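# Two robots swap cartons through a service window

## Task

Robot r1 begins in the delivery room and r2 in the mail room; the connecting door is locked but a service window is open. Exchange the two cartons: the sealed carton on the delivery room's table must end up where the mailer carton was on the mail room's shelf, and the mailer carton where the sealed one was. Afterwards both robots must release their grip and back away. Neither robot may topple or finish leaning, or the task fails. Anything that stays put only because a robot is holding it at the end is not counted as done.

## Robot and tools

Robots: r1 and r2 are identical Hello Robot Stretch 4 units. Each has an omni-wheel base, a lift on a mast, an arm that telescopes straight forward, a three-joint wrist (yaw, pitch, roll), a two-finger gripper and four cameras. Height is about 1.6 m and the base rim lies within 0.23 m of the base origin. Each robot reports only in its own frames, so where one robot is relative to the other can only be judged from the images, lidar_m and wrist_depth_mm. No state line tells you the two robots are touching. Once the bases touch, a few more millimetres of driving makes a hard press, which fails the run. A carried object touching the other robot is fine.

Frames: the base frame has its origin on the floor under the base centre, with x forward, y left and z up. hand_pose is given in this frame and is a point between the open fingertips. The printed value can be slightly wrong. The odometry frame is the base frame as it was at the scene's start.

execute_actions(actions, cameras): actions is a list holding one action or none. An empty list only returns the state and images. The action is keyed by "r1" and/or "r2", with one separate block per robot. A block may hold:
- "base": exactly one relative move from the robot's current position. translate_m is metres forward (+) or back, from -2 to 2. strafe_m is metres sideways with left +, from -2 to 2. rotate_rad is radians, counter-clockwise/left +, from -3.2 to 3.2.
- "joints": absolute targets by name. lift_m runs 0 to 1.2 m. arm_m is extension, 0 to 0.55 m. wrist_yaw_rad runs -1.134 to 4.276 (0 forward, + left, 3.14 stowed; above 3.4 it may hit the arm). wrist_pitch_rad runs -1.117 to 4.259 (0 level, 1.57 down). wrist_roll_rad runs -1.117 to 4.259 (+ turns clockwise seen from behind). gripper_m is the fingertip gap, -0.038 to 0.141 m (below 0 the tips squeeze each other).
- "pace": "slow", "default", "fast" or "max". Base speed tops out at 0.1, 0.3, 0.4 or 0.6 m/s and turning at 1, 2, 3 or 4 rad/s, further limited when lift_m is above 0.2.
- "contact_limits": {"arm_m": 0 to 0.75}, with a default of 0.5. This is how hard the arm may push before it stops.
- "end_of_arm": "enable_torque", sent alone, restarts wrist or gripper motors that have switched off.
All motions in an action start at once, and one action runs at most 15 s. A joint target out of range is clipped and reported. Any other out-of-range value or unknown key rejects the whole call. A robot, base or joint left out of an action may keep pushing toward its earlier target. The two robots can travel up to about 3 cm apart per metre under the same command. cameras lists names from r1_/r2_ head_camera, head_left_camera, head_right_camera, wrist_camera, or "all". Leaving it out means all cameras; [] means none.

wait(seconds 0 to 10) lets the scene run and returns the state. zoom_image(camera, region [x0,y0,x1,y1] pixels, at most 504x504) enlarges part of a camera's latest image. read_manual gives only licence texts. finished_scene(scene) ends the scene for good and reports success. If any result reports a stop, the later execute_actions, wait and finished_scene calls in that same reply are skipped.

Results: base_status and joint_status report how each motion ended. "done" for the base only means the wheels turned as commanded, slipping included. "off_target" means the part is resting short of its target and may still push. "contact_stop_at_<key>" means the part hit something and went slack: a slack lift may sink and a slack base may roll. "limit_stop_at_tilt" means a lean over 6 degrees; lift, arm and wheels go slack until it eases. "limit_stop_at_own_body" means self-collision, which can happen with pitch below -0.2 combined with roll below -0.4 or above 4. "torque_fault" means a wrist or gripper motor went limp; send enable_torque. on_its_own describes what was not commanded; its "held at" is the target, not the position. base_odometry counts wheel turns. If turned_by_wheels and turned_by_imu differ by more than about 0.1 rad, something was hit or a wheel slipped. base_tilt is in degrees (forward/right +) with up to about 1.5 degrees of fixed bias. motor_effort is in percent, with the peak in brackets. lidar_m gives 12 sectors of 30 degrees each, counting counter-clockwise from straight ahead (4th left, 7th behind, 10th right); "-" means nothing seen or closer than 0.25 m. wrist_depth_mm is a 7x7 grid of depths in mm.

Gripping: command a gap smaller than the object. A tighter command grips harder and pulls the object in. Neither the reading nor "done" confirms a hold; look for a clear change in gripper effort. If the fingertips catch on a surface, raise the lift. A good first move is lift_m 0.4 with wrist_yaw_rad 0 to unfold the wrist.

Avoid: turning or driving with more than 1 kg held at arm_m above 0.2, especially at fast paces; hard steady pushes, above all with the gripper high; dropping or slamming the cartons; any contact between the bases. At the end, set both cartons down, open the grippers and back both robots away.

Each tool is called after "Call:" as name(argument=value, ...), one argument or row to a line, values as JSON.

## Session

Call:
execute_actions(
  actions=[],
)

Scene clock: 0.00 s.
r1.base_odometry: x=+0.000 y=+0.000 heading=+0.000 (m, m, rad; r1's odometry frame)
r1.turned_by_wheels: +0.000 (rad since the last result)
r1.turned_by_imu: +0.000 (rad since the last result)
r1.base_tilt: forward=-0.3 right=-0.6 (deg)
r1.lidar_m: 1.24 1.84 1.10 0.83 0.77 0.84 1.09 1.04 1.11 1.64 3.46 1.25
r1.base_status: not commanded
r1.joint_positions: lift_m=+0.296 arm_m=-0.003 wrist_yaw_rad=+3.138 wrist_pitch_rad=+0.005 wrist_roll_rad=-0.013 gripper_m=+0.057
r1.joint_status: not commanded
r1.motor_effort: lift_m=+20 arm_m=-1 wrist_yaw_rad=+1 wrist_pitch_rad=-5 wrist_roll_rad=-1 gripper_m=-3 wheel_0=+0 wheel_1=+0 wheel_2=+0 (%)
r1.hand_pose: x=-0.1199 y=+0.0884 z=+0.4729 quat_wxyz=(+0.002, -0.002, -0.007, +1.000) (m; r1's base frame)
r1.wrist_depth_mm: - 136 1255 1397 1118 842 707 / - 134 1229 1430 1138 854 715 / - 132 210 1397 1118 878 723 / 117 140 1229 1430 1160 878 732 / 976 1118 1229 1397 1118 891 723 / 991 1098 202 1366 206 878 741 / 1008 1060 1098 112 1060 854 732
r2.base_odometry: x=+0.000 y=+0.000 heading=+0.000 (m, m, rad; r2's odometry frame)
r2.turned_by_wheels: +0.000 (rad since the last result)
r2.turned_by_imu: +0.000 (rad since the last result)
r2.base_tilt: forward=+0.1 right=+0.5 (deg)
r2.lidar_m: 2.49 1.83 1.11 1.06 1.12 1.86 2.21 2.31 3.12 2.56 3.14 2.61
r2.base_status: not commanded
r2.joint_positions: lift_m=+0.243 arm_m=+0.001 wrist_yaw_rad=+3.094 wrist_pitch_rad=+0.017 wrist_roll_rad=-0.006 gripper_m=+0.057
r2.joint_status: not commanded
r2.motor_effort: lift_m=+19 arm_m=+0 wrist_yaw_rad=-1 wrist_pitch_rad=-7 wrist_roll_rad=+0 gripper_m=-5 wheel_0=+0 wheel_1=+0 wheel_2=+0 (%)
r2.hand_pose: x=-0.1120 y=+0.1011 z=+0.4163 quat_wxyz=(+0.024, -0.009, -0.003, +1.000) (m; r2's base frame)
r2.wrist_depth_mm: - 144 - - - - 1756 / - 121 187 - - - 1756 / - 132 187 - - - 1756 / 128 144 - - - - 1808 / - - - - - - 1661 / 1366 1537 196 1576 200 1708 1576 / 991 991 1060 111 1078 1118 1160
pictures: r1_head_camera, r1_head_left_camera, r1_head_right_camera, r1_wrist_camera, r2_head_camera, r2_head_left_camera, r2_head_right_camera, r2_wrist_camera
Images, in order (width x height): r1_head_camera 420x560, r1_head_left_camera 420x672, r1_head_right_camera 420x672, r1_wrist_camera 616x392, r2_head_camera 420x560, r2_head_left_camera 420x672, r2_head_right_camera 420x672, r2_wrist_camera 616x392.

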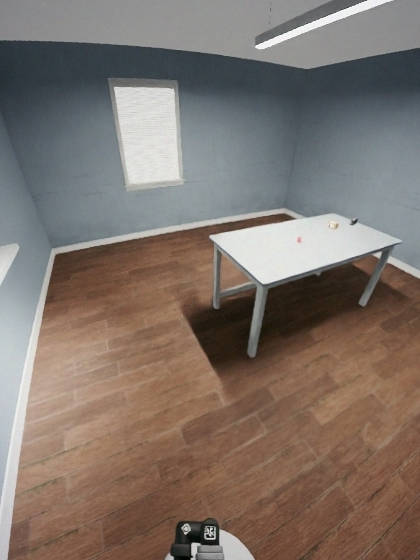

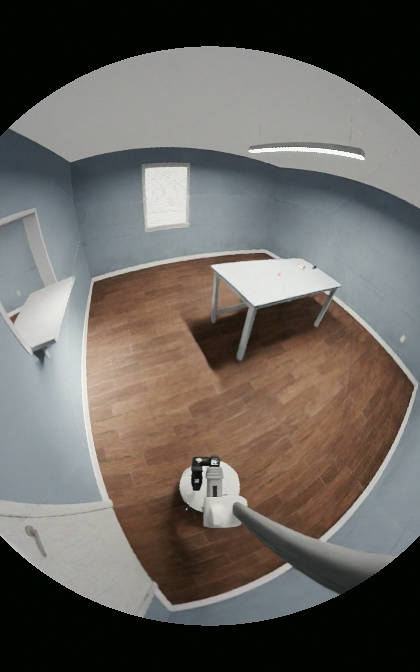

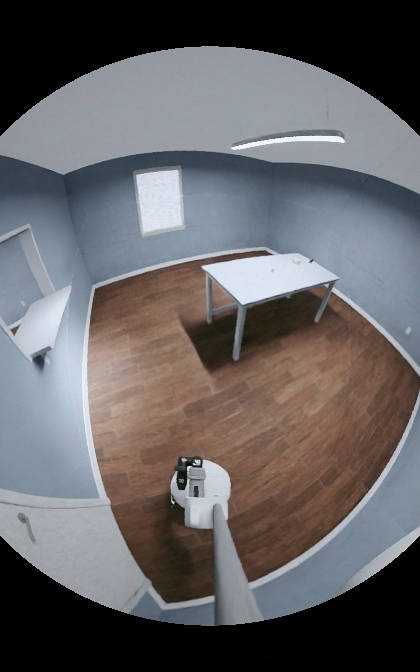

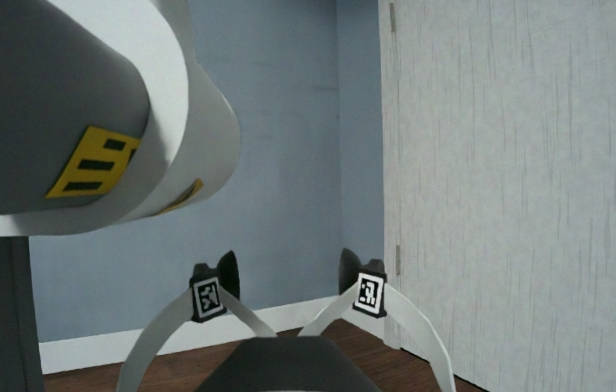

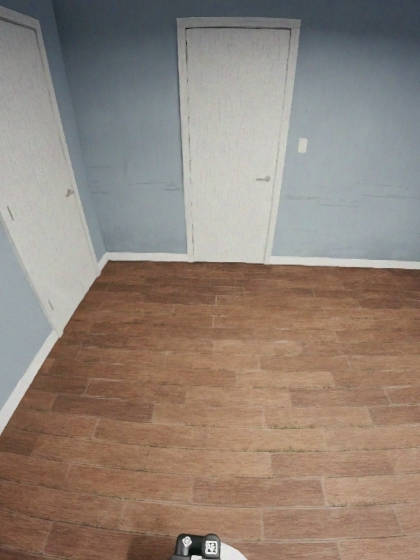

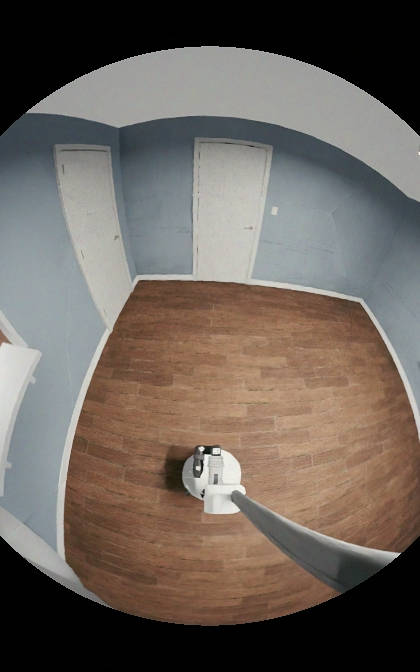

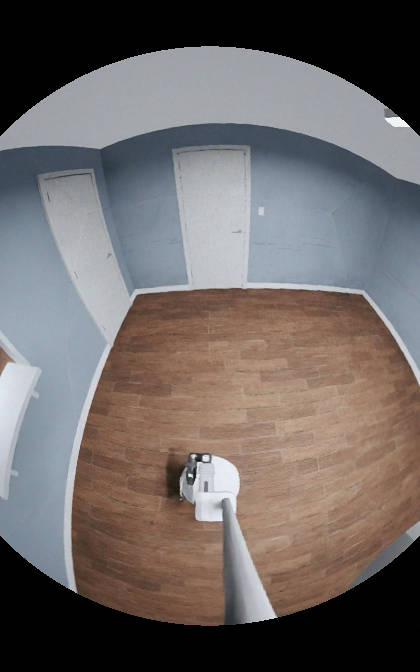

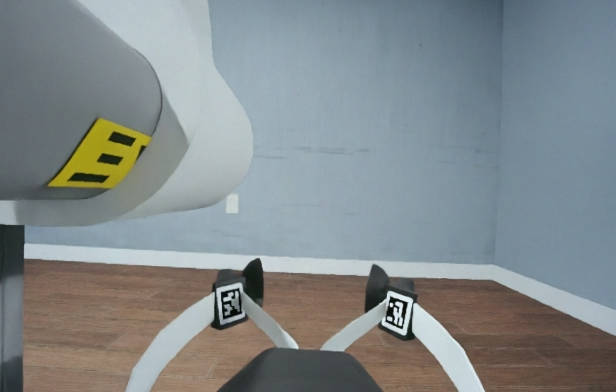

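Call:
execute_actions(
  actions=[
    {"r1":{"base":{"rotate_rad":0.72},"pace":"fast"},"r2":{"base":{"rotate_rad":-1.56},"pace":"fast"}},
  ],
  cameras=[],
)

Call:
execute_actions(
  actions=[
    {"r1":{"base":{"strafe_m":-1.85},"joints":{"lift_m":0.8,"wrist_yaw_rad":0,"wrist_pitch_rad":0.4,"gripper_m":0.14},"pace":"max"},"r2":{"base":{"translate_m":1.9},"joints":{"lift_m":0.8,"wrist_yaw_rad":0,"wrist_pitch_rad":0.4,"gripper_m":0.14},"pace":"max"}},
  ],
  cameras=["r1_head_camera","r1_wrist_camera","r2_head_camera","r2_wrist_camera"],
)

Scene clock: 2.07 s.
r1.base_odometry: x=+0.000 y=+0.000 heading=+0.720 (m, m, rad; r1's odometry frame)
r1.turned_by_wheels: +0.720 (rad since the last result)
r1.turned_by_imu: +0.714 (rad since the last result)
r1.base_tilt: forward=-0.3 right=-0.6 (deg)
r1.lidar_m: 1.18 0.95 0.79 0.76 0.95 1.06 1.06 1.25 2.19 1.88 1.24 1.67
r1.base_status: done
r1.joint_positions: lift_m=+0.296 arm_m=-0.003 wrist_yaw_rad=+3.138 wrist_pitch_rad=+0.005 wrist_roll_rad=-0.013 gripper_m=+0.057
r1.joint_status: not commanded
r1.motor_effort: lift_m=+20(20) arm_m=-1(1) wrist_yaw_rad=+1(1) wrist_pitch_rad=-5(4) wrist_roll_rad=+0(0) gripper_m=-7(6) wheel_0=-3(11) wheel_1=-2(11) wheel_2=+0(15) (%)
r1.hand_pose: x=-0.1199 y=+0.0884 z=+0.4729 quat_wxyz=(+0.002, -0.002, -0.007, +1.000) (m; r1's base frame)
r1.wrist_depth_mm: - 137 1229 1182 1160 1060 1025 / - 134 1229 1182 1118 1060 1025 / - 132 210 1160 1118 1078 1025 / 117 139 1255 1182 1138 1078 1042 / 1397 1366 1255 1205 1138 1078 1042 / 1430 1397 201 1255 206 1098 1042 / 1118 1078 1098 112 1078 1060 1042
r2.base_odometry: x=+0.000 y=+0.000 heading=-1.560 (m, m, rad; r2's odometry frame)
r2.turned_by_wheels: -1.560 (rad since the last result)
r2.turned_by_imu: -1.575 (rad since the last result)
r2.base_tilt: forward=+0.2 right=+0.6 (deg)
r2.lidar_m: 2.55 3.15 2.63 2.51 1.78 1.09 1.05 1.13 1.89 2.21 2.32 3.11
r2.base_status: done
r2.joint_positions: lift_m=+0.243 arm_m=+0.001 wrist_yaw_rad=+3.094 wrist_pitch_rad=+0.017 wrist_roll_rad=-0.006 gripper_m=+0.057
r2.joint_status: not commanded
r2.motor_effort: lift_m=+19(19) arm_m=+0(0) wrist_yaw_rad=-1(0) wrist_pitch_rad=-7(7) wrist_roll_rad=+1(1) gripper_m=-4(4) wheel_0=-1(4) wheel_1=-2(7) wheel_2=-2(5) (%)
r2.hand_pose: x=-0.1120 y=+0.1011 z=+0.4163 quat_wxyz=(+0.024, -0.009, -0.003, +1.000) (m; r2's base frame)
r2.wrist_depth_mm: - 144 - - - 1397 1430 / - 121 187 1336 1430 1366 1397 / - 132 186 1397 1430 1430 1366 / 128 145 1336 1366 1430 1430 1430 / 1397 1430 1430 1430 1430 1397 1430 / 1336 1397 197 1464 200 1397 1430 / 991 991 1060 111 1098 1098 1160
pictures: none
No camera images: the call's "cameras" was empty. Leave "cameras" out to get every camera's image.

Scene clock: 6.87 s.
r1.base_odometry: x=+1.219 y=-1.391 heading=+0.720 (m, m, rad; r1's odometry frame)
r1.turned_by_wheels: +0.000 (rad since the last result)
r1.turned_by_imu: -0.002 (rad since the last result)
r1.base_tilt: forward=-0.3 right=-0.6 (deg)
r1.lidar_m: 0.41 0.50 0.89 2.62 1.83 1.54 1.56 1.81 1.68 1.67 0.48 0.40
r1.base_status: done
r1.joint_positions: lift_m=+0.800 arm_m=-0.003 wrist_yaw_rad=+0.000 wrist_pitch_rad=+0.402 wrist_roll_rad=-0.013 gripper_m=+0.140
r1.joint_status: all done
r1.motor_effort: lift_m=+21(25) arm_m=-1(1) wrist_yaw_rad=+1(6) wrist_pitch_rad=-3(5) wrist_roll_rad=+0(0) gripper_m=+1(3) wheel_0=+0(17) wheel_1=+1(15) wheel_2=+0(3) (%)
r1.hand_pose: x=+0.4338 y=-0.0874 z=+0.8653 quat_wxyz=(+0.980, -0.006, +0.200, +0.001) (m; r1's base frame)
r1.wrist_depth_mm: - - - - - - - / - - - - - - - / 878 866 842 831 842 842 - / 574 574 580 580 580 574 574 / 433 433 439 442 442 430 433 / 345 322 325 355 325 336 347 / 314 298 291 112 303 294 296
r2.base_odometry: x=+0.020 y=-1.900 heading=-1.561 (m, m, rad; r2's odometry frame)
r2.turned_by_wheels: +0.000 (rad since the last result)
r2.turned_by_imu: -0.006 (rad since the last result)
r2.base_tilt: forward=+0.2 right=+0.6 (deg)
r2.lidar_m: 0.66 0.68 1.61 2.50 2.63 3.29 3.23 3.16 2.34 2.26 1.56 0.69
r2.base_status: done
r2.joint_positions: lift_m=+0.800 arm_m=+0.001 wrist_yaw_rad=+0.000 wrist_pitch_rad=+0.402 wrist_roll_rad=-0.006 gripper_m=+0.140
r2.joint_status: all done
r2.motor_effort: lift_m=+21(26) arm_m=+0(0) wrist_yaw_rad=-1(8) wrist_pitch_rad=-6(8) wrist_roll_rad=+1(1) gripper_m=-1(3) wheel_0=-2(7) wheel_1=-2(6) wheel_2=+0(15) (%)
r2.hand_pose: x=+0.4374 y=-0.0873 z=+0.8651 quat_wxyz=(+0.980, -0.003, +0.200, +0.001) (m; r2's base frame)
r2.wrist_depth_mm: 831 820 798 809 788 788 768 / 891 866 854 842 831 820 809 / 904 904 891 878 878 878 866 / 615 621 627 627 627 904 917 / 508 500 500 492 488 484 960 / 1160 1078 1078 1078 1042 209 1042 / 1205 1160 1182 111 1118 1118 1098
pictures: r1_head_camera, r1_wrist_camera, r2_head_camera, r2_wrist_camera
Images, in order (width x height): r1_head_camera 420x560, r1_wrist_camera 616x392, r2_head_camera 420x560, r2_wrist_camera 616x392.

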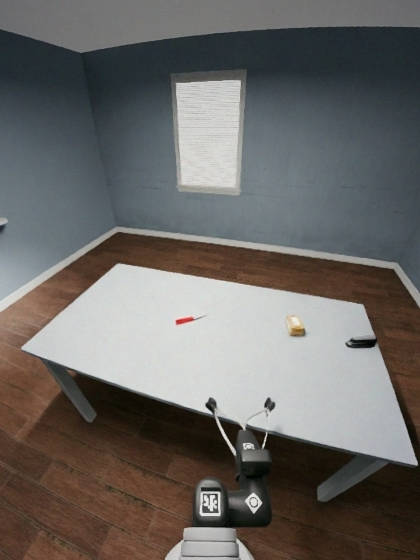

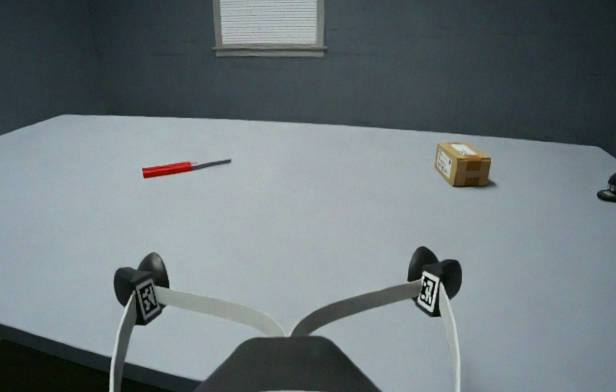

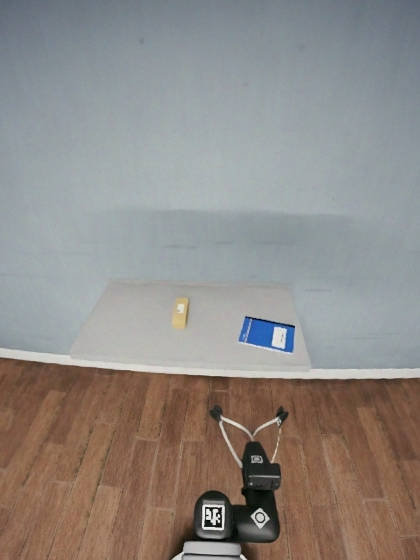

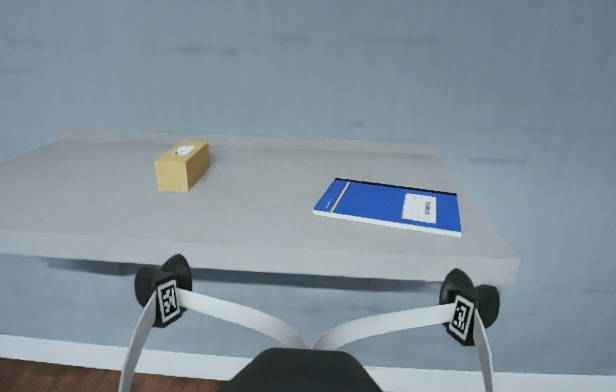

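Call:
execute_actions(
  actions=[
    {"r1":{"base":{"translate_m":-0.12},"joints":{"lift_m":0.75,"arm_m":0.2}},"r2":{"base":{"strafe_m":0.23},"joints":{"lift_m":0.75,"arm_m":0.2}}},
  ],
  cameras=[],
)

Call:
execute_actions(
  actions=[
    {"r1":{"base":{"strafe_m":-0.2},"joints":{"arm_m":0.38}},"r2":{"joints":{"lift_m":0.735,"arm_m":0.32}}},
  ],
  cameras=["r1_head_left_camera","r1_wrist_camera","r2_wrist_camera"],
)

Scene clock: 10.20 s.
r1.base_odometry: x=+1.129 y=-1.470 heading=+0.719 (m, m, rad; r1's odometry frame)
r1.turned_by_wheels: -0.001 (rad since the last result)
r1.turned_by_imu: -0.001 (rad since the last result)
r1.base_tilt: forward=-0.3 right=-0.6 (deg)
r1.lidar_m: 0.56 0.64 1.12 2.61 1.70 1.45 1.46 1.68 1.65 1.65 0.61 0.51
r1.base_status: done
r1.joint_positions: lift_m=+0.750 arm_m=+0.199 wrist_yaw_rad=+0.000 wrist_pitch_rad=+0.402 wrist_roll_rad=-0.013 gripper_m=+0.140
r1.joint_status: all done
r1.motor_effort: lift_m=+17(21) arm_m=+6(12) wrist_yaw_rad=+1(1) wrist_pitch_rad=-4(4) wrist_roll_rad=+0(1) gripper_m=-2(2) wheel_0=-5(8) wheel_1=-5(9) wheel_2=+0(8) (%)
r1.hand_pose: x=+0.6354 y=-0.0874 z=+0.8156 quat_wxyz=(+0.980, -0.006, +0.200, +0.001) (m; r1's base frame)
r1.wrist_depth_mm: - - - - - - - / - - - - - - - / 691 683 668 668 676 574 691 / 459 455 459 462 462 455 459 / 342 345 349 347 349 343 345 / 273 254 257 281 258 265 273 / 233 229 231 112 239 235 -
r2.base_odometry: x=+0.250 y=-1.898 heading=-1.561 (m, m, rad; r2's odometry frame)
r2.turned_by_wheels: +0.000 (rad since the last result)
r2.turned_by_imu: -0.001 (rad since the last result)
r2.base_tilt: forward=+0.2 right=+0.6 (deg)
r2.lidar_m: 0.65 0.70 1.61 2.26 2.38 3.29 3.23 3.32 2.58 2.47 1.56 0.68
r2.base_status: done
r2.joint_positions: lift_m=+0.750 arm_m=+0.199 wrist_yaw_rad=+0.000 wrist_pitch_rad=+0.402 wrist_roll_rad=-0.006 gripper_m=+0.140
r2.joint_status: all done
r2.motor_effort: lift_m=+16(25) arm_m=+6(8) wrist_yaw_rad=-1(1) wrist_pitch_rad=-6(6) wrist_roll_rad=+1(0) gripper_m=-1(1) wheel_0=+1(8) wheel_1=-1(7) wheel_2=+0(2) (%)
r2.hand_pose: x=+0.6352 y=-0.0874 z=+0.8155 quat_wxyz=(+0.980, -0.003, +0.200, +0.001) (m; r2's base frame)
r2.wrist_depth_mm: 661 640 634 627 615 609 597 / 676 676 661 661 654 647 634 / 723 691 683 683 683 668 668 / 480 492 496 427 512 521 525 / 357 366 370 377 377 384 370 / 300 289 287 297 300 210 300 / 960 946 931 111 289 283 281
pictures: none
No camera images: the call's "cameras" was empty. Leave "cameras" out to get every camera's image.

Scene clock: 12.13 s.
r1.base_odometry: x=+1.261 y=-1.621 heading=+0.719 (m, m, rad; r1's odometry frame)
r1.turned_by_wheels: +0.000 (rad since the last result)
r1.turned_by_imu: +0.000 (rad since the last result)
r1.base_tilt: forward=-0.3 right=-0.6 (deg)
r1.lidar_m: 0.48 0.57 1.03 2.82 1.75 1.49 1.51 1.65 1.42 1.45 0.58 0.46
r1.base_status: done
r1.joint_positions: lift_m=+0.750 arm_m=+0.379 wrist_yaw_rad=+0.000 wrist_pitch_rad=+0.402 wrist_roll_rad=-0.013 gripper_m=+0.140
r1.joint_status: all done
r1.motor_effort: lift_m=+17(17) arm_m=+6(10) wrist_yaw_rad=+0(1) wrist_pitch_rad=-4(4) wrist_roll_rad=+0(0) gripper_m=-3(0) wheel_0=+3(13) wheel_1=-2(11) wheel_2=+0(2) (%)
r1.hand_pose: x=+0.8154 y=-0.0874 z=+0.8156 quat_wxyz=(+0.980, -0.006, +0.200, +0.001) (m; r1's base frame)
r1.wrist_depth_mm: - - - - - - - / - - - - - - - / 699 676 676 661 - - - / 459 452 459 459 343 459 452 / 342 345 349 345 329 342 342 / 273 253 258 279 258 267 271 / 233 229 230 112 238 232 -
r2.base_odometry: x=+0.250 y=-1.898 heading=-1.561 (m, m, rad; r2's odometry frame)
r2.turned_by_wheels: +0.000 (rad since the last result)
r2.turned_by_imu: -0.001 (rad since the last result)
r2.base_tilt: forward=+0.1 right=+0.6 (deg)
r2.lidar_m: 0.66 0.70 1.62 2.27 2.38 3.29 3.25 3.34 2.57 2.48 1.57 0.69
r2.base_status: not commanded
r2.joint_positions: lift_m=+0.735 arm_m=+0.319 wrist_yaw_rad=+0.000 wrist_pitch_rad=+0.402 wrist_roll_rad=-0.006 gripper_m=+0.140
r2.joint_status: all done
r2.motor_effort: lift_m=+15(14) arm_m=+6(6) wrist_yaw_rad=-1(0) wrist_pitch_rad=-5(6) wrist_roll_rad=+1(2) gripper_m=+0(1) wheel_0=+1(1) wheel_1=-1(1) wheel_2=+0(0) (%)
r2.hand_pose: x=+0.7553 y=-0.0874 z=+0.8006 quat_wxyz=(+0.980, -0.003, +0.200, +0.001) (m; r2's base frame)
r2.wrist_depth_mm: 535 530 525 517 504 500 492 / 569 554 544 539 539 530 517 / 597 580 574 574 564 559 549 / 439 449 452 353 466 480 484 / 329 336 342 310 347 351 355 / 263 246 249 273 273 211 278 / 221 220 224 111 228 228 237
pictures: r1_head_left_camera, r1_wrist_camera, r2_wrist_camera
Images, in order (width x height): r1_head_left_camera 420x672, r1_wrist_camera 616x392, r2_wrist_camera 616x392.

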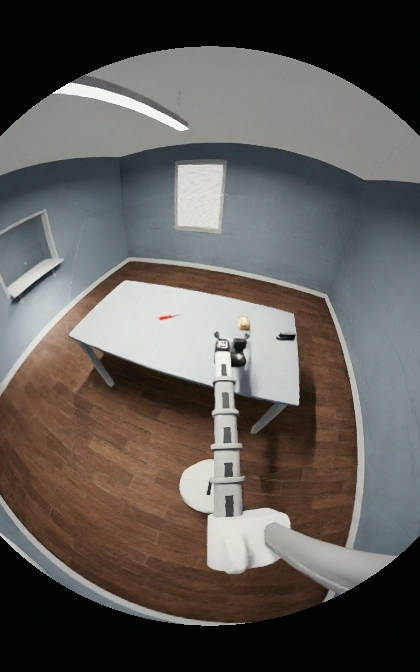

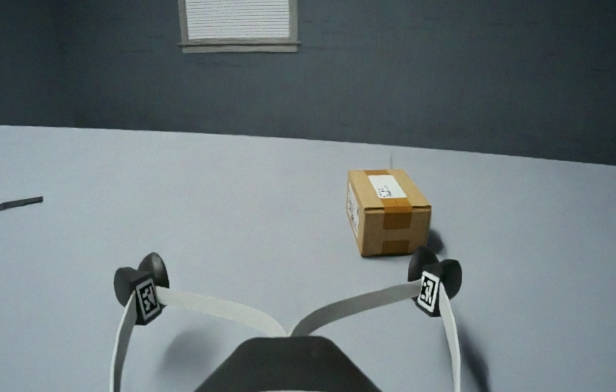

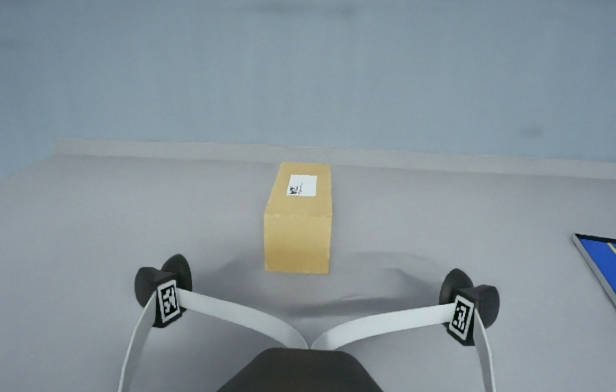

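Call:
execute_actions(
  actions=[
    {"r1":{"base":{"strafe_m":-0.092},"joints":{"lift_m":0.732,"arm_m":0.43}},"r2":{"base":{"strafe_m":0.012},"joints":{"lift_m":0.723,"arm_m":0.455}}},
  ],
  cameras=[],
)

Call:
execute_actions(
  actions=[
    {"r1":{"joints":{"arm_m":0.52,"gripper_m":0.11}},"r2":{"joints":{"gripper_m":0.08}}},
  ],
  cameras=["r1_wrist_camera","r2_wrist_camera"],
)

Call:
execute_actions(
  actions=[
    {"r1":{"joints":{"gripper_m":0.005}},"r2":{"joints":{"gripper_m":0.0}}},
  ],
  cameras=[],
)

Call:
execute_actions(
  actions=[
    {"r1":{"joints":{"lift_m":0.77}},"r2":{"joints":{"lift_m":0.76}}},
  ],
  cameras=["r1_wrist_camera","r2_wrist_camera"],
)

Scene clock: 13.80 s.
r1.base_odometry: x=+1.321 y=-1.690 heading=+0.719 (m, m, rad; r1's odometry frame)
r1.turned_by_wheels: +0.000 (rad since the last result)
r1.turned_by_imu: +0.000 (rad since the last result)
r1.base_tilt: forward=-0.3 right=-0.6 (deg)
r1.lidar_m: 0.45 0.54 0.94 2.94 1.76 1.53 1.54 1.55 1.35 1.35 1.56 0.45
r1.base_status: done
r1.joint_positions: lift_m=+0.732 arm_m=+0.429 wrist_yaw_rad=+0.000 wrist_pitch_rad=+0.402 wrist_roll_rad=-0.013 gripper_m=+0.140
r1.joint_status: all done
r1.motor_effort: lift_m=+17(17) arm_m=+6(4) wrist_yaw_rad=+1(0) wrist_pitch_rad=-4(5) wrist_roll_rad=+1(1) gripper_m=+3(4) wheel_0=+3(13) wheel_1=-2(11) wheel_2=+0(1) (%)
r1.hand_pose: x=+0.8654 y=-0.0874 z=+0.7976 quat_wxyz=(+0.980, -0.006, +0.200, +0.001) (m; r1's base frame)
r1.wrist_depth_mm: - - - - - - - / - - - - - - - / 621 615 597 - - - - / 413 413 410 315 415 413 413 / 309 310 314 276 315 309 310 / 247 229 234 253 234 240 246 / 211 207 208 112 216 209 -
r2.base_odometry: x=+0.262 y=-1.898 heading=-1.561 (m, m, rad; r2's odometry frame)
r2.turned_by_wheels: +0.000 (rad since the last result)
r2.turned_by_imu: -0.001 (rad since the last result)
r2.base_tilt: forward=+0.2 right=+0.5 (deg)
r2.lidar_m: 0.65 0.69 1.63 2.25 2.36 3.26 3.22 3.33 2.57 2.48 1.58 0.69
r2.base_status: done
r2.joint_positions: lift_m=+0.723 arm_m=+0.454 wrist_yaw_rad=+0.000 wrist_pitch_rad=+0.402 wrist_roll_rad=-0.006 gripper_m=+0.140
r2.joint_status: all done
r2.motor_effort: lift_m=+15(11) arm_m=+6(7) wrist_yaw_rad=-1(0) wrist_pitch_rad=-6(6) wrist_roll_rad=+1(0) gripper_m=+0(1) wheel_0=-1(6) wheel_1=+0(5) wheel_2=+0(1) (%)
r2.hand_pose: x=+0.8902 y=-0.0874 z=+0.7886 quat_wxyz=(+0.980, -0.003, +0.200, +0.001) (m; r2's base frame)
r2.wrist_depth_mm: 407 399 394 389 384 382 377 / 430 424 418 413 407 397 392 / 449 449 442 433 430 421 421 / 415 418 427 433 436 430 430 / 307 312 317 220 324 327 329 / 245 231 233 176 236 212 256 / 206 204 208 111 213 212 216
pictures: none
No camera images: the call's "cameras" was empty. Leave "cameras" out to get every camera's image.

Scene clock: 15.43 s.
r1.base_odometry: x=+1.321 y=-1.690 heading=+0.719 (m, m, rad; r1's odometry frame)
r1.turned_by_wheels: +0.000 (rad since the last result)
r1.turned_by_imu: +0.000 (rad since the last result)
r1.base_tilt: forward=-0.3 right=-0.6 (deg)
r1.lidar_m: 0.45 0.54 0.99 2.92 1.75 1.52 1.54 1.58 1.34 1.34 1.62 0.45
r1.base_status: not commanded
r1.joint_positions: lift_m=+0.732 arm_m=+0.519 wrist_yaw_rad=+0.000 wrist_pitch_rad=+0.402 wrist_roll_rad=-0.013 gripper_m=+0.110
r1.joint_status: all done
r1.motor_effort: lift_m=+17(17) arm_m=+6(5) wrist_yaw_rad=+1(1) wrist_pitch_rad=-6(4) wrist_roll_rad=+0(0) gripper_m=-3(2) wheel_0=+4(4) wheel_1=-2(2) wheel_2=+0(0) (%)
r1.hand_pose: x=+0.9554 y=-0.0874 z=+0.7976 quat_wxyz=(+0.980, -0.006, +0.200, +0.001) (m; r1's base frame)
r1.wrist_depth_mm: - - - - - - - / - - - - - - - / - - - - - - - / 413 415 413 413 413 413 410 / 309 312 300 225 315 310 310 / 246 232 197 182 208 249 247 / 211 208 210 112 216 207 -
r2.base_odometry: x=+0.262 y=-1.898 heading=-1.561 (m, m, rad; r2's odometry frame)
r2.turned_by_wheels: +0.000 (rad since the last result)
r2.turned_by_imu: +0.000 (rad since the last result)
r2.base_tilt: forward=+0.2 right=+0.5 (deg)
r2.lidar_m: 0.66 0.69 1.62 2.26 2.37 3.25 3.22 3.33 2.56 2.49 1.56 0.70
r2.base_status: not commanded
r2.joint_positions: lift_m=+0.723 arm_m=+0.454 wrist_yaw_rad=+0.000 wrist_pitch_rad=+0.402 wrist_roll_rad=-0.006 gripper_m=+0.080
r2.joint_status: all done
r2.motor_effort: lift_m=+15(15) arm_m=+7(6) wrist_yaw_rad=-1(1) wrist_pitch_rad=-6(5) wrist_roll_rad=+1(1) gripper_m=-3(2) wheel_0=-1(1) wheel_1=+0(1) wheel_2=+0(0) (%)
r2.hand_pose: x=+0.8902 y=-0.0874 z=+0.7886 quat_wxyz=(+0.980, -0.003, +0.200, +0.001) (m; r2's base frame)
r2.wrist_depth_mm: 404 404 394 394 384 377 377 / 427 427 415 410 404 402 394 / 449 449 439 430 427 421 418 / 413 415 427 430 436 436 427 / 307 312 319 220 325 327 330 / 244 248 198 175 193 257 257 / 206 204 208 111 211 206 216
pictures: r1_wrist_camera, r2_wrist_camera
Images, in order (width x height): r1_wrist_camera 616x392, r2_wrist_camera 616x392.

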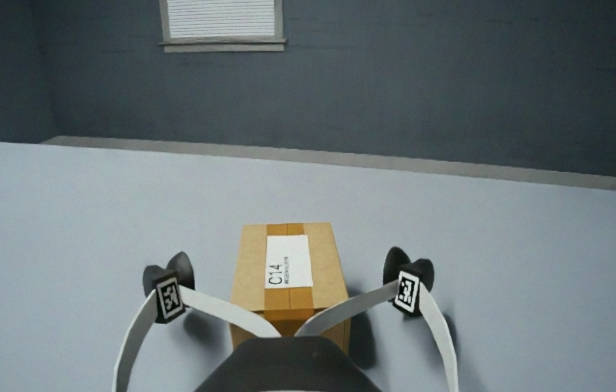

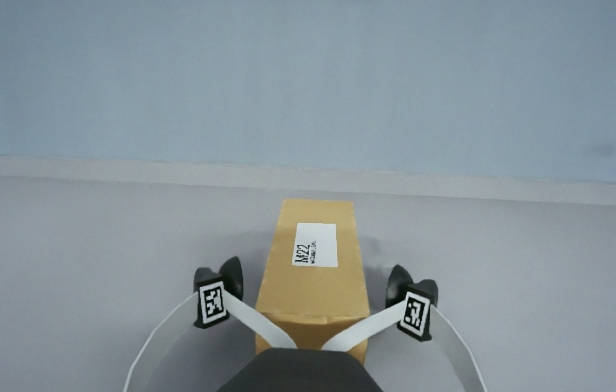

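Scene clock: 17.30 s.
r1.base_odometry: x=+1.321 y=-1.690 heading=+0.719 (m, m, rad; r1's odometry frame)
r1.turned_by_wheels: +0.000 (rad since the last result)
r1.turned_by_imu: +0.000 (rad since the last result)
r1.base_tilt: forward=-0.3 right=-0.6 (deg)
r1.lidar_m: 0.45 0.55 0.99 2.94 1.77 1.53 1.52 1.58 1.36 1.36 1.61 0.42
r1.base_status: not commanded
r1.joint_positions: lift_m=+0.732 arm_m=+0.519 wrist_yaw_rad=+0.000 wrist_pitch_rad=+0.402 wrist_roll_rad=-0.013 gripper_m=+0.006
r1.joint_status: all done
r1.motor_effort: lift_m=+17(17) arm_m=+6(6) wrist_yaw_rad=+0(0) wrist_pitch_rad=-7(7) wrist_roll_rad=+0(0) gripper_m=-29(27) wheel_0=+4(3) wheel_1=-2(2) wheel_2=+0(0) (%)
r1.hand_pose: x=+0.9553 y=-0.0874 z=+0.7975 quat_wxyz=(+0.980, -0.006, +0.200, +0.001) (m; r1's base frame)
r1.wrist_depth_mm: - - - - - - - / - - - - - - - / - - - - - - - / 415 410 413 413 410 410 413 / 310 310 298 215 312 310 309 / 246 232 182 173 190 248 246 / 210 200 207 112 215 206 -
r2.base_odometry: x=+0.262 y=-1.898 heading=-1.561 (m, m, rad; r2's odometry frame)
r2.turned_by_wheels: +0.000 (rad since the last result)
r2.turned_by_imu: -0.001 (rad since the last result)
r2.base_tilt: forward=+0.1 right=+0.6 (deg)
r2.lidar_m: 0.65 0.69 1.63 2.25 2.35 3.27 3.24 3.33 2.58 2.50 1.59 0.68
r2.base_status: not commanded
r2.joint_positions: lift_m=+0.723 arm_m=+0.454 wrist_yaw_rad=+0.000 wrist_pitch_rad=+0.403 wrist_roll_rad=-0.006 gripper_m=+0.001
r2.joint_status: all done
r2.motor_effort: lift_m=+15(16) arm_m=+6(6) wrist_yaw_rad=-1(1) wrist_pitch_rad=-8(9) wrist_roll_rad=+1(0) gripper_m=-32(32) wheel_0=-1(1) wheel_1=+0(1) wheel_2=+0(0) (%)
r2.hand_pose: x=+0.8901 y=-0.0874 z=+0.7883 quat_wxyz=(+0.980, -0.003, +0.200, +0.001) (m; r2's base frame)
r2.wrist_depth_mm: 404 404 394 387 384 382 375 / 427 424 418 410 407 399 392 / 452 442 442 433 427 427 415 / 410 415 421 430 433 433 430 / 304 309 315 210 324 327 325 / 243 247 185 167 183 257 257 / 205 198 207 111 205 196 215
pictures: none
No camera images: the call's "cameras" was empty. Leave "cameras" out to get every camera's image.

Scene clock: 18.30 s.
r1.base_odometry: x=+1.321 y=-1.690 heading=+0.719 (m, m, rad; r1's odometry frame)
r1.turned_by_wheels: +0.000 (rad since the last result)
r1.turned_by_imu: +0.000 (rad since the last result)
r1.base_tilt: forward=-0.3 right=-0.6 (deg)
r1.lidar_m: 0.45 0.54 0.98 2.93 1.77 1.52 1.53 1.56 1.36 1.35 1.62 0.44
r1.base_status: not commanded
r1.joint_positions: lift_m=+0.770 arm_m=+0.519 wrist_yaw_rad=+0.000 wrist_pitch_rad=+0.403 wrist_roll_rad=-0.013 gripper_m=+0.006
r1.joint_status: all done
r1.motor_effort: lift_m=+23(24) arm_m=+6(5) wrist_yaw_rad=+0(0) wrist_pitch_rad=-7(8) wrist_roll_rad=+0(0) gripper_m=-27(25) wheel_0=+4(4) wheel_1=-2(2) wheel_2=+0(0) (%)
r1.hand_pose: x=+0.9553 y=-0.0874 z=+0.8349 quat_wxyz=(+0.980, -0.006, +0.200, +0.001) (m; r1's base frame)
r1.wrist_depth_mm: - - - - - - - / - - - - - - - / - - - - - - - / 500 500 504 500 - - - / 375 377 362 216 379 377 373 / 300 282 182 173 190 300 297 / 254 244 252 112 260 251 -
r2.base_odometry: x=+0.262 y=-1.898 heading=-1.561 (m, m, rad; r2's odometry frame)
r2.turned_by_wheels: +0.000 (rad since the last result)
r2.turned_by_imu: +0.000 (rad since the last result)
r2.base_tilt: forward=+0.1 right=+0.6 (deg)
r2.lidar_m: 0.66 0.71 1.61 2.25 2.36 3.28 3.23 3.33 2.60 2.49 1.56 0.70
r2.base_status: not commanded
r2.joint_positions: lift_m=+0.760 arm_m=+0.454 wrist_yaw_rad=+0.000 wrist_pitch_rad=+0.403 wrist_roll_rad=-0.006 gripper_m=+0.001
r2.joint_status: all done
r2.motor_effort: lift_m=+23(23) arm_m=+6(6) wrist_yaw_rad=-2(1) wrist_pitch_rad=-9(10) wrist_roll_rad=+1(1) gripper_m=-31(31) wheel_0=-1(1) wheel_1=-1(1) wheel_2=+0(0) (%)
r2.hand_pose: x=+0.8901 y=-0.0874 z=+0.8246 quat_wxyz=(+0.980, -0.003, +0.200, +0.001) (m; r2's base frame)
r2.wrist_depth_mm: 407 399 392 387 387 379 375 / 427 424 418 415 410 399 392 / 455 449 439 436 427 424 418 / 473 469 462 455 449 442 439 / 373 377 382 209 394 394 399 / 297 300 185 167 183 312 314 / 251 242 252 111 247 240 262
pictures: r1_wrist_camera, r2_wrist_camera
Images, in order (width x height): r1_wrist_camera 616x392, r2_wrist_camera 616x392.

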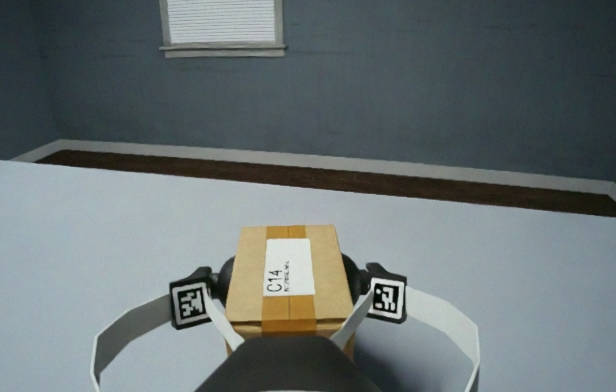

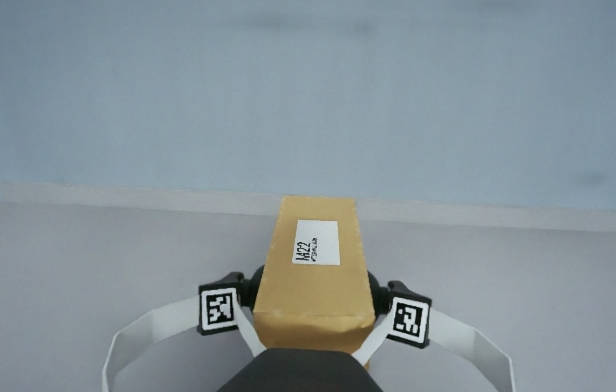

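Call:
execute_actions(
  actions=[
    {"r1":{"base":{"rotate_rad":1.3},"joints":{"arm_m":0,"lift_m":0.8}},"r2":{"base":{"rotate_rad":3.06},"joints":{"arm_m":0}}},
  ],
  cameras=[],
)

Call:
execute_actions(
  actions=[
    {"r1":{"base":{"translate_m":2},"pace":"fast"},"r2":{"base":{"translate_m":2},"pace":"fast"}},
  ],
  cameras=[],
)

Call:
execute_actions(
  actions=[
    {"r1":{"base":{"strafe_m":-0.85},"joints":{"lift_m":1.0},"pace":"fast"},"r2":{"base":{"translate_m":0.35},"joints":{"lift_m":1.0}}},
  ],
  cameras=["r1_head_camera","r1_wrist_camera","r2_head_camera","r2_wrist_camera"],
)

Scene clock: 24.83 s.
r1.base_odometry: x=+1.321 y=-1.690 heading=+2.018 (m, m, rad; r1's odometry frame)
r1.turned_by_wheels: +1.299 (rad since the last result)
r1.turned_by_imu: +1.290 (rad since the last result)
r1.base_tilt: forward=-0.3 right=-0.6 (deg)
r1.lidar_m: 2.76 2.17 1.57 1.52 1.59 1.42 1.37 1.42 0.48 0.44 0.48 0.66
r1.base_status: done
r1.joint_positions: lift_m=+0.800 arm_m=+0.001 wrist_yaw_rad=+0.000 wrist_pitch_rad=+0.403 wrist_roll_rad=-0.013 gripper_m=+0.006
r1.joint_status: all done
r1.motor_effort: lift_m=+23(24) arm_m=-6(7) wrist_yaw_rad=+1(5) wrist_pitch_rad=-7(9) wrist_roll_rad=+0(0) gripper_m=-30(30) wheel_0=-6(9) wheel_1=-4(9) wheel_2=-1(8) (%)
r1.hand_pose: x=+0.4373 y=-0.0875 z=+0.8648 quat_wxyz=(+0.980, -0.006, +0.200, +0.001) (m; r1's base frame)
r1.wrist_depth_mm: - - - - - - - / - - - - - - - / - - - - - 931 878 / - - - - - 1160 574 / 1808 1756 1708 214 1756 1808 1138 / 1397 1308 183 173 190 1464 1366 / 1205 1182 1205 112 1255 1182 1229
r2.base_odometry: x=+0.262 y=-1.897 heading=+1.499 (m, m, rad; r2's odometry frame)
r2.turned_by_wheels: +3.060 (rad since the last result)
r2.turned_by_imu: +3.087 (rad since the last result)
r2.base_tilt: forward=+0.2 right=+0.6 (deg)
r2.lidar_m: 2.96 3.04 2.66 2.49 1.72 0.71 0.66 0.67 1.49 2.26 2.31 3.01
r2.base_status: done
r2.joint_positions: lift_m=+0.760 arm_m=+0.002 wrist_yaw_rad=+0.000 wrist_pitch_rad=+0.403 wrist_roll_rad=-0.006 gripper_m=+0.001
r2.joint_status: all done
r2.motor_effort: lift_m=+23(23) arm_m=-6(8) wrist_yaw_rad=-1(4) wrist_pitch_rad=-9(8) wrist_roll_rad=+0(1) gripper_m=-31(31) wheel_0=-1(6) wheel_1=+1(4) wheel_2=+1(8) (%)
r2.hand_pose: x=+0.4384 y=-0.0873 z=+0.8247 quat_wxyz=(+0.980, -0.003, +0.200, +0.001) (m; r2's base frame)
r2.wrist_depth_mm: - - - - - - - / - - - - - - - / - - - - - - - / - - - - - - - / 1756 1756 1808 210 1863 1863 1808 / 1430 1366 185 167 183 1464 1537 / 1205 1138 1205 111 1182 1182 1229
pictures: none
No camera images: the call's "cameras" was empty. Leave "cameras" out to get every camera's image.

Scene clock: 31.33 s.
r1.base_odometry: x=+0.455 y=+0.113 heading=+2.019 (m, m, rad; r1's odometry frame)
r1.turned_by_wheels: +0.000 (rad since the last result)
r1.turned_by_imu: -0.002 (rad since the last result)
r1.base_tilt: forward=-0.3 right=-0.6 (deg)
r1.lidar_m: 0.91 0.94 1.29 1.48 1.56 2.20 1.89 0.85 1.02 3.21 0.99 0.90
r1.base_status: done
r1.joint_positions: lift_m=+0.800 arm_m=+0.001 wrist_yaw_rad=+0.000 wrist_pitch_rad=+0.403 wrist_roll_rad=-0.013 gripper_m=+0.006
r1.joint_status: not commanded
r1.motor_effort: lift_m=+23(23) arm_m=-6(6) wrist_yaw_rad=+0(1) wrist_pitch_rad=-6(8) wrist_roll_rad=+1(0) gripper_m=-28(24) wheel_0=+4(8) wheel_1=+3(12) wheel_2=+0(10) (%)
r1.hand_pose: x=+0.4373 y=-0.0874 z=+0.8648 quat_wxyz=(+0.980, -0.006, +0.200, +0.001) (m; r1's base frame)
r1.wrist_depth_mm: 597 609 615 627 634 634 634 / 621 654 661 668 676 668 668 / 668 691 707 707 723 723 732 / 699 741 759 750 768 768 778 / 768 798 778 215 809 842 842 / 842 820 182 173 190 904 931 / 904 917 931 112 976 1025 1008
r2.base_odometry: x=+0.405 y=+0.097 heading=+1.499 (m, m, rad; r2's odometry frame)
r2.turned_by_wheels: +0.000 (rad since the last result)
r2.turned_by_imu: -0.008 (rad since the last result)
r2.base_tilt: forward=+0.1 right=+0.5 (deg)
r2.lidar_m: 0.94 1.00 1.30 2.64 2.71 3.32 3.13 3.19 2.24 2.09 1.82 1.28
r2.base_status: done
r2.joint_positions: lift_m=+0.760 arm_m=+0.002 wrist_yaw_rad=+0.000 wrist_pitch_rad=+0.403 wrist_roll_rad=-0.006 gripper_m=+0.001
r2.joint_status: not commanded
r2.motor_effort: lift_m=+22(23) arm_m=-6(7) wrist_yaw_rad=-1(2) wrist_pitch_rad=-9(9) wrist_roll_rad=+1(0) gripper_m=-31(30) wheel_0=-1(5) wheel_1=-2(4) wheel_2=-1(13) (%)
r2.hand_pose: x=+0.4383 y=-0.0874 z=+0.8247 quat_wxyz=(+0.980, -0.003, +0.200, +0.001) (m; r2's base frame)
r2.wrist_depth_mm: - - - 878 891 878 891 / 917 917 931 931 917 931 946 / 960 960 976 991 976 1008 1008 / 1008 1008 1025 1042 1042 1042 1078 / 1078 1078 1098 210 1138 1118 1138 / 1182 1160 184 167 182 1182 1229 / 1182 1160 1182 111 1182 1160 1255
pictures: none
No camera images: the call's "cameras" was empty. Leave "cameras" out to get every camera's image.

Scene clock: 34.73 s.
r1.base_odometry: x=+1.221 y=+0.481 heading=+2.019 (m, m, rad; r1's odometry frame)
r1.turned_by_wheels: +0.000 (rad since the last result)
r1.turned_by_imu: -0.001 (rad since the last result)
r1.base_tilt: forward=-0.4 right=-0.6 (deg)
r1.lidar_m: 0.67 0.70 1.31 2.36 2.45 0.73 0.69 0.73 2.45 2.37 1.29 0.71
r1.base_status: done
r1.joint_positions: lift_m=+1.000 arm_m=+0.001 wrist_yaw_rad=+0.000 wrist_pitch_rad=+0.403 wrist_roll_rad=-0.013 gripper_m=+0.006
r1.joint_status: all done
r1.motor_effort: lift_m=+23(24) arm_m=-6(5) wrist_yaw_rad=+1(0) wrist_pitch_rad=-9(8) wrist_roll_rad=+0(0) gripper_m=-26(24) wheel_0=+2(15) wheel_1=+1(14) wheel_2=+0(3) (%)
r1.hand_pose: x=+0.4373 y=-0.0874 z=+1.0648 quat_wxyz=(+0.980, -0.006, +0.200, +0.001) (m; r1's base frame)
r1.wrist_depth_mm: 597 1366 - - - - 732 / 627 1229 - - - - 741 / 676 891 1078 1060 1060 - 741 / 732 723 715 732 723 723 723 / 741 549 535 215 549 574 564 / 854 820 182 173 191 878 917 / 904 931 917 112 960 991 991
r2.base_odometry: x=+0.430 y=+0.447 heading=+1.499 (m, m, rad; r2's odometry frame)
r2.turned_by_wheels: +0.000 (rad since the last result)
r2.turned_by_imu: -0.002 (rad since the last result)
r2.base_tilt: forward=+0.1 right=+0.6 (deg)
r2.lidar_m: 0.61 0.63 0.82 2.54 2.72 3.53 3.49 3.22 2.18 2.07 1.27 0.91
r2.base_status: done
r2.joint_positions: lift_m=+1.000 arm_m=+0.002 wrist_yaw_rad=+0.000 wrist_pitch_rad=+0.403 wrist_roll_rad=-0.006 gripper_m=+0.001
r2.joint_status: all done
r2.motor_effort: lift_m=+23(22) arm_m=-6(6) wrist_yaw_rad=-1(1) wrist_pitch_rad=-9(10) wrist_roll_rad=+1(1) gripper_m=-31(31) wheel_0=+0(4) wheel_1=+0(3) wheel_2=+0(10) (%)
r2.hand_pose: x=+0.4383 y=-0.0874 z=+1.0646 quat_wxyz=(+0.980, -0.003, +0.200, +0.001) (m; r2's base frame)
r2.wrist_depth_mm: - - 1336 559 559 564 569 / - - 1618 585 591 597 603 / - - 976 627 627 634 627 / 768 768 732 647 661 676 683 / 569 574 615 211 707 732 732 / 473 473 185 167 183 759 788 / 798 778 788 111 842 820 854
pictures: r1_head_camera, r1_wrist_camera, r2_head_camera, r2_wrist_camera
Images, in order (width x height): r1_head_camera 420x560, r1_wrist_camera 616x392, r2_head_camera 420x560, r2_wrist_camera 616x392.

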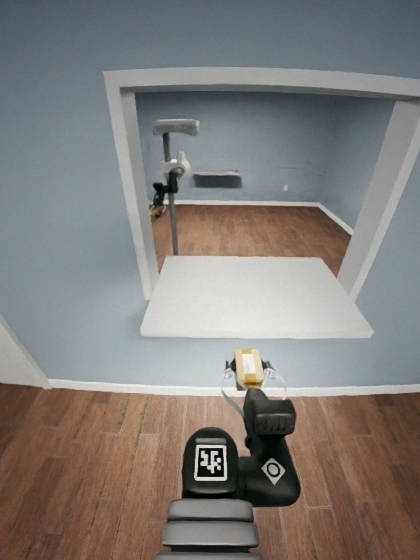

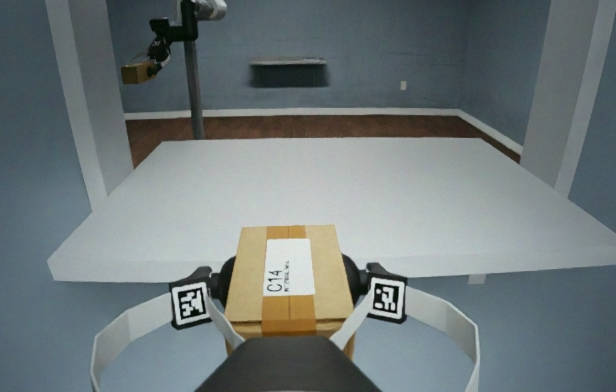

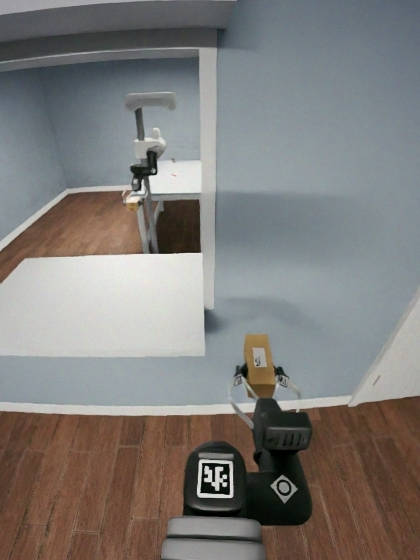

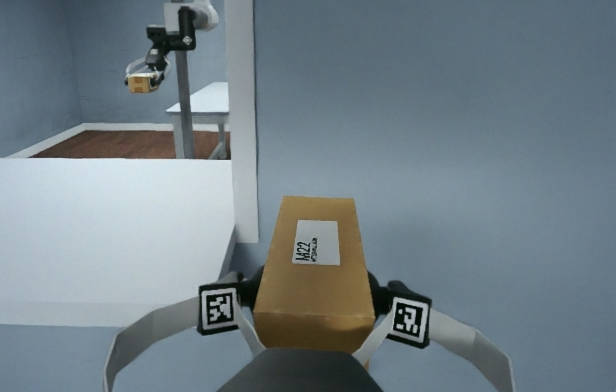

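Call:
execute_actions(
  actions=[
    {"r1":{"base":{"strafe_m":-0.2},"joints":{"lift_m":0.9,"arm_m":0.4}},"r2":{"base":{"strafe_m":0.33},"joints":{"lift_m":0.9,"arm_m":0.25}}},
  ],
  cameras=[],
)

Call:
execute_actions(
  actions=[
    {"r1":{"base":{"translate_m":0.08},"joints":{"lift_m":0.88,"arm_m":0.46}},"r2":{"joints":{"lift_m":0.88,"arm_m":0.48}}},
  ],
  cameras=["r1_head_camera","r2_head_camera","r2_wrist_camera"],
)

Scene clock: 37.30 s.
r1.base_odometry: x=+1.401 y=+0.567 heading=+2.019 (m, m, rad; r1's odometry frame)
r1.turned_by_wheels: +0.000 (rad since the last result)
r1.turned_by_imu: -0.001 (rad since the last result)
r1.base_tilt: forward=-0.3 right=-0.6 (deg)
r1.lidar_m: 0.67 0.69 1.31 2.54 2.69 0.73 0.70 3.05 2.24 2.17 1.26 0.69
r1.base_status: done
r1.joint_positions: lift_m=+0.900 arm_m=+0.399 wrist_yaw_rad=+0.000 wrist_pitch_rad=+0.403 wrist_roll_rad=-0.013 gripper_m=+0.006
r1.joint_status: all done
r1.motor_effort: lift_m=+17(22) arm_m=+6(6) wrist_yaw_rad=+0(2) wrist_pitch_rad=-8(8) wrist_roll_rad=+0(0) gripper_m=-24(29) wheel_0=+3(12) wheel_1=-4(12) wheel_2=+0(1) (%)
r1.hand_pose: x=+0.8353 y=-0.0874 z=+0.9653 quat_wxyz=(+0.980, -0.006, +0.200, +0.001) (m; r1's base frame)
r1.wrist_depth_mm: - 707 - - - - - / - - - - - - - / 535 - - - - - - / 484 480 484 480 480 480 449 / 364 364 351 214 366 362 362 / 286 278 182 173 191 291 287 / 246 235 244 112 253 242 -
r2.base_odometry: x=+0.100 y=+0.470 heading=+1.499 (m, m, rad; r2's odometry frame)
r2.turned_by_wheels: +0.000 (rad since the last result)
r2.turned_by_imu: -0.002 (rad since the last result)
r2.base_tilt: forward=+0.2 right=+0.6 (deg)
r2.lidar_m: 0.59 0.59 0.77 2.35 2.38 3.09 3.52 3.55 2.51 2.39 1.25 0.63
r2.base_status: done
r2.joint_positions: lift_m=+0.900 arm_m=+0.249 wrist_yaw_rad=+0.000 wrist_pitch_rad=+0.403 wrist_roll_rad=-0.006 gripper_m=+0.001
r2.joint_status: all done
r2.motor_effort: lift_m=+16(23) arm_m=+6(7) wrist_yaw_rad=-1(0) wrist_pitch_rad=-9(10) wrist_roll_rad=+2(1) gripper_m=-31(32) wheel_0=+1(9) wheel_1=-1(8) wheel_2=-1(2) (%)
r2.hand_pose: x=+0.6851 y=-0.0874 z=+0.9652 quat_wxyz=(+0.980, -0.003, +0.200, +0.001) (m; r2's base frame)
r2.wrist_depth_mm: - 715 - - - 415 310 / - - - - - 413 327 / 554 - - - - 418 347 / 508 512 530 530 539 415 375 / 375 384 389 210 397 389 402 / 301 306 185 167 183 319 427 / 254 246 257 111 252 244 270
pictures: none
No camera images: the call's "cameras" was empty. Leave "cameras" out to get every camera's image.

Scene clock: 39.10 s.
r1.base_odometry: x=+1.366 y=+0.639 heading=+2.020 (m, m, rad; r1's odometry frame)
r1.turned_by_wheels: +0.001 (rad since the last result)
r1.turned_by_imu: +0.000 (rad since the last result)
r1.base_tilt: forward=-0.2 right=-0.6 (deg)
r1.lidar_m: 0.58 0.63 1.17 2.55 2.68 0.82 0.76 3.06 2.23 2.17 1.16 0.62
r1.base_status: done
r1.joint_positions: lift_m=+0.880 arm_m=+0.459 wrist_yaw_rad=+0.000 wrist_pitch_rad=+0.403 wrist_roll_rad=-0.013 gripper_m=+0.006
r1.joint_status: all done
r1.motor_effort: lift_m=+17(17) arm_m=+6(4) wrist_yaw_rad=-1(1) wrist_pitch_rad=-9(8) wrist_roll_rad=+0(1) gripper_m=-26(24) wheel_0=+5(8) wheel_1=+4(9) wheel_2=-1(7) (%)
r1.hand_pose: x=+0.8953 y=-0.0874 z=+0.9453 quat_wxyz=(+0.980, -0.006, +0.200, +0.001) (m; r1's base frame)
r1.wrist_depth_mm: 377 - - - - - - / - - - - - - - / - - - - - - - / 436 433 439 430 433 436 433 / 327 329 314 215 329 329 327 / 259 246 182 173 190 262 260 / 224 212 220 112 227 218 -
r2.base_odometry: x=+0.100 y=+0.470 heading=+1.499 (m, m, rad; r2's odometry frame)
r2.turned_by_wheels: +0.000 (rad since the last result)
r2.turned_by_imu: -0.001 (rad since the last result)
r2.base_tilt: forward=+0.2 right=+0.6 (deg)
r2.lidar_m: 0.59 0.60 0.79 2.34 2.40 3.08 3.52 3.55 2.52 2.37 1.29 0.65
r2.base_status: not commanded
r2.joint_positions: lift_m=+0.880 arm_m=+0.479 wrist_yaw_rad=+0.000 wrist_pitch_rad=+0.403 wrist_roll_rad=-0.006 gripper_m=+0.001
r2.joint_status: all done
r2.motor_effort: lift_m=+16(16) arm_m=+6(5) wrist_yaw_rad=-1(1) wrist_pitch_rad=-9(9) wrist_roll_rad=+0(1) gripper_m=-31(32) wheel_0=+1(1) wheel_1=-1(0) wheel_2=-1(1) (%)
r2.hand_pose: x=+0.9151 y=-0.0874 z=+0.9453 quat_wxyz=(+0.980, -0.003, +0.200, +0.001) (m; r2's base frame)
r2.wrist_depth_mm: 387 - - - - - - / - - - - - - - / - - - - - - - / 455 459 469 484 484 - - / 342 345 349 211 357 382 276 / 272 274 185 167 183 286 266 / 229 221 231 111 228 220 242
pictures: r1_head_camera, r2_head_camera, r2_wrist_camera
Images, in order (width x height): r1_head_camera 420x560, r2_head_camera 420x560, r2_wrist_camera 616x392.

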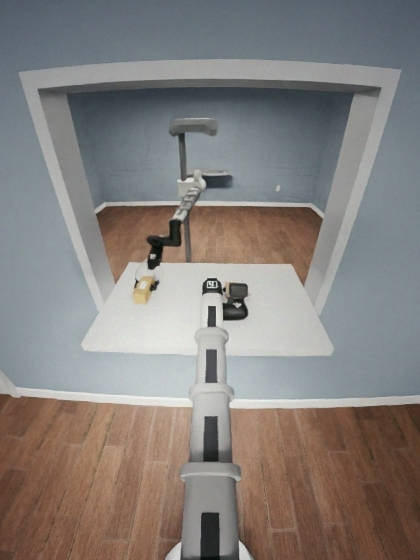

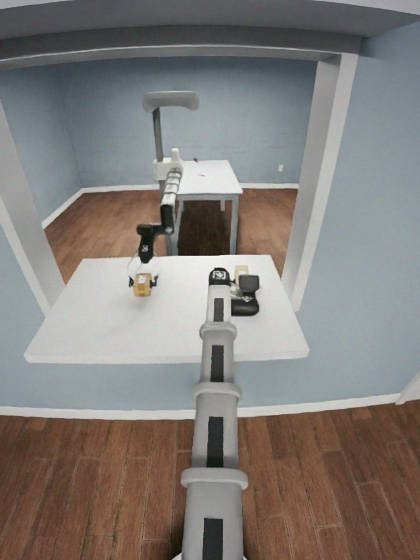

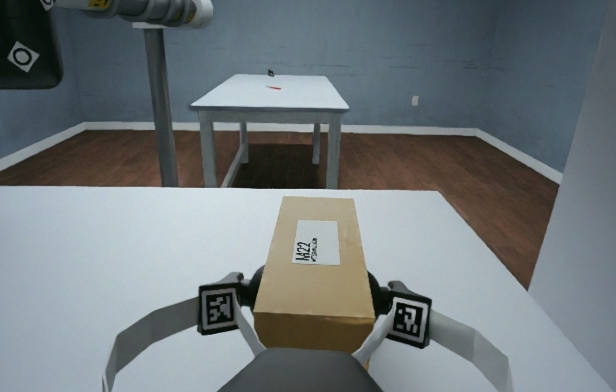

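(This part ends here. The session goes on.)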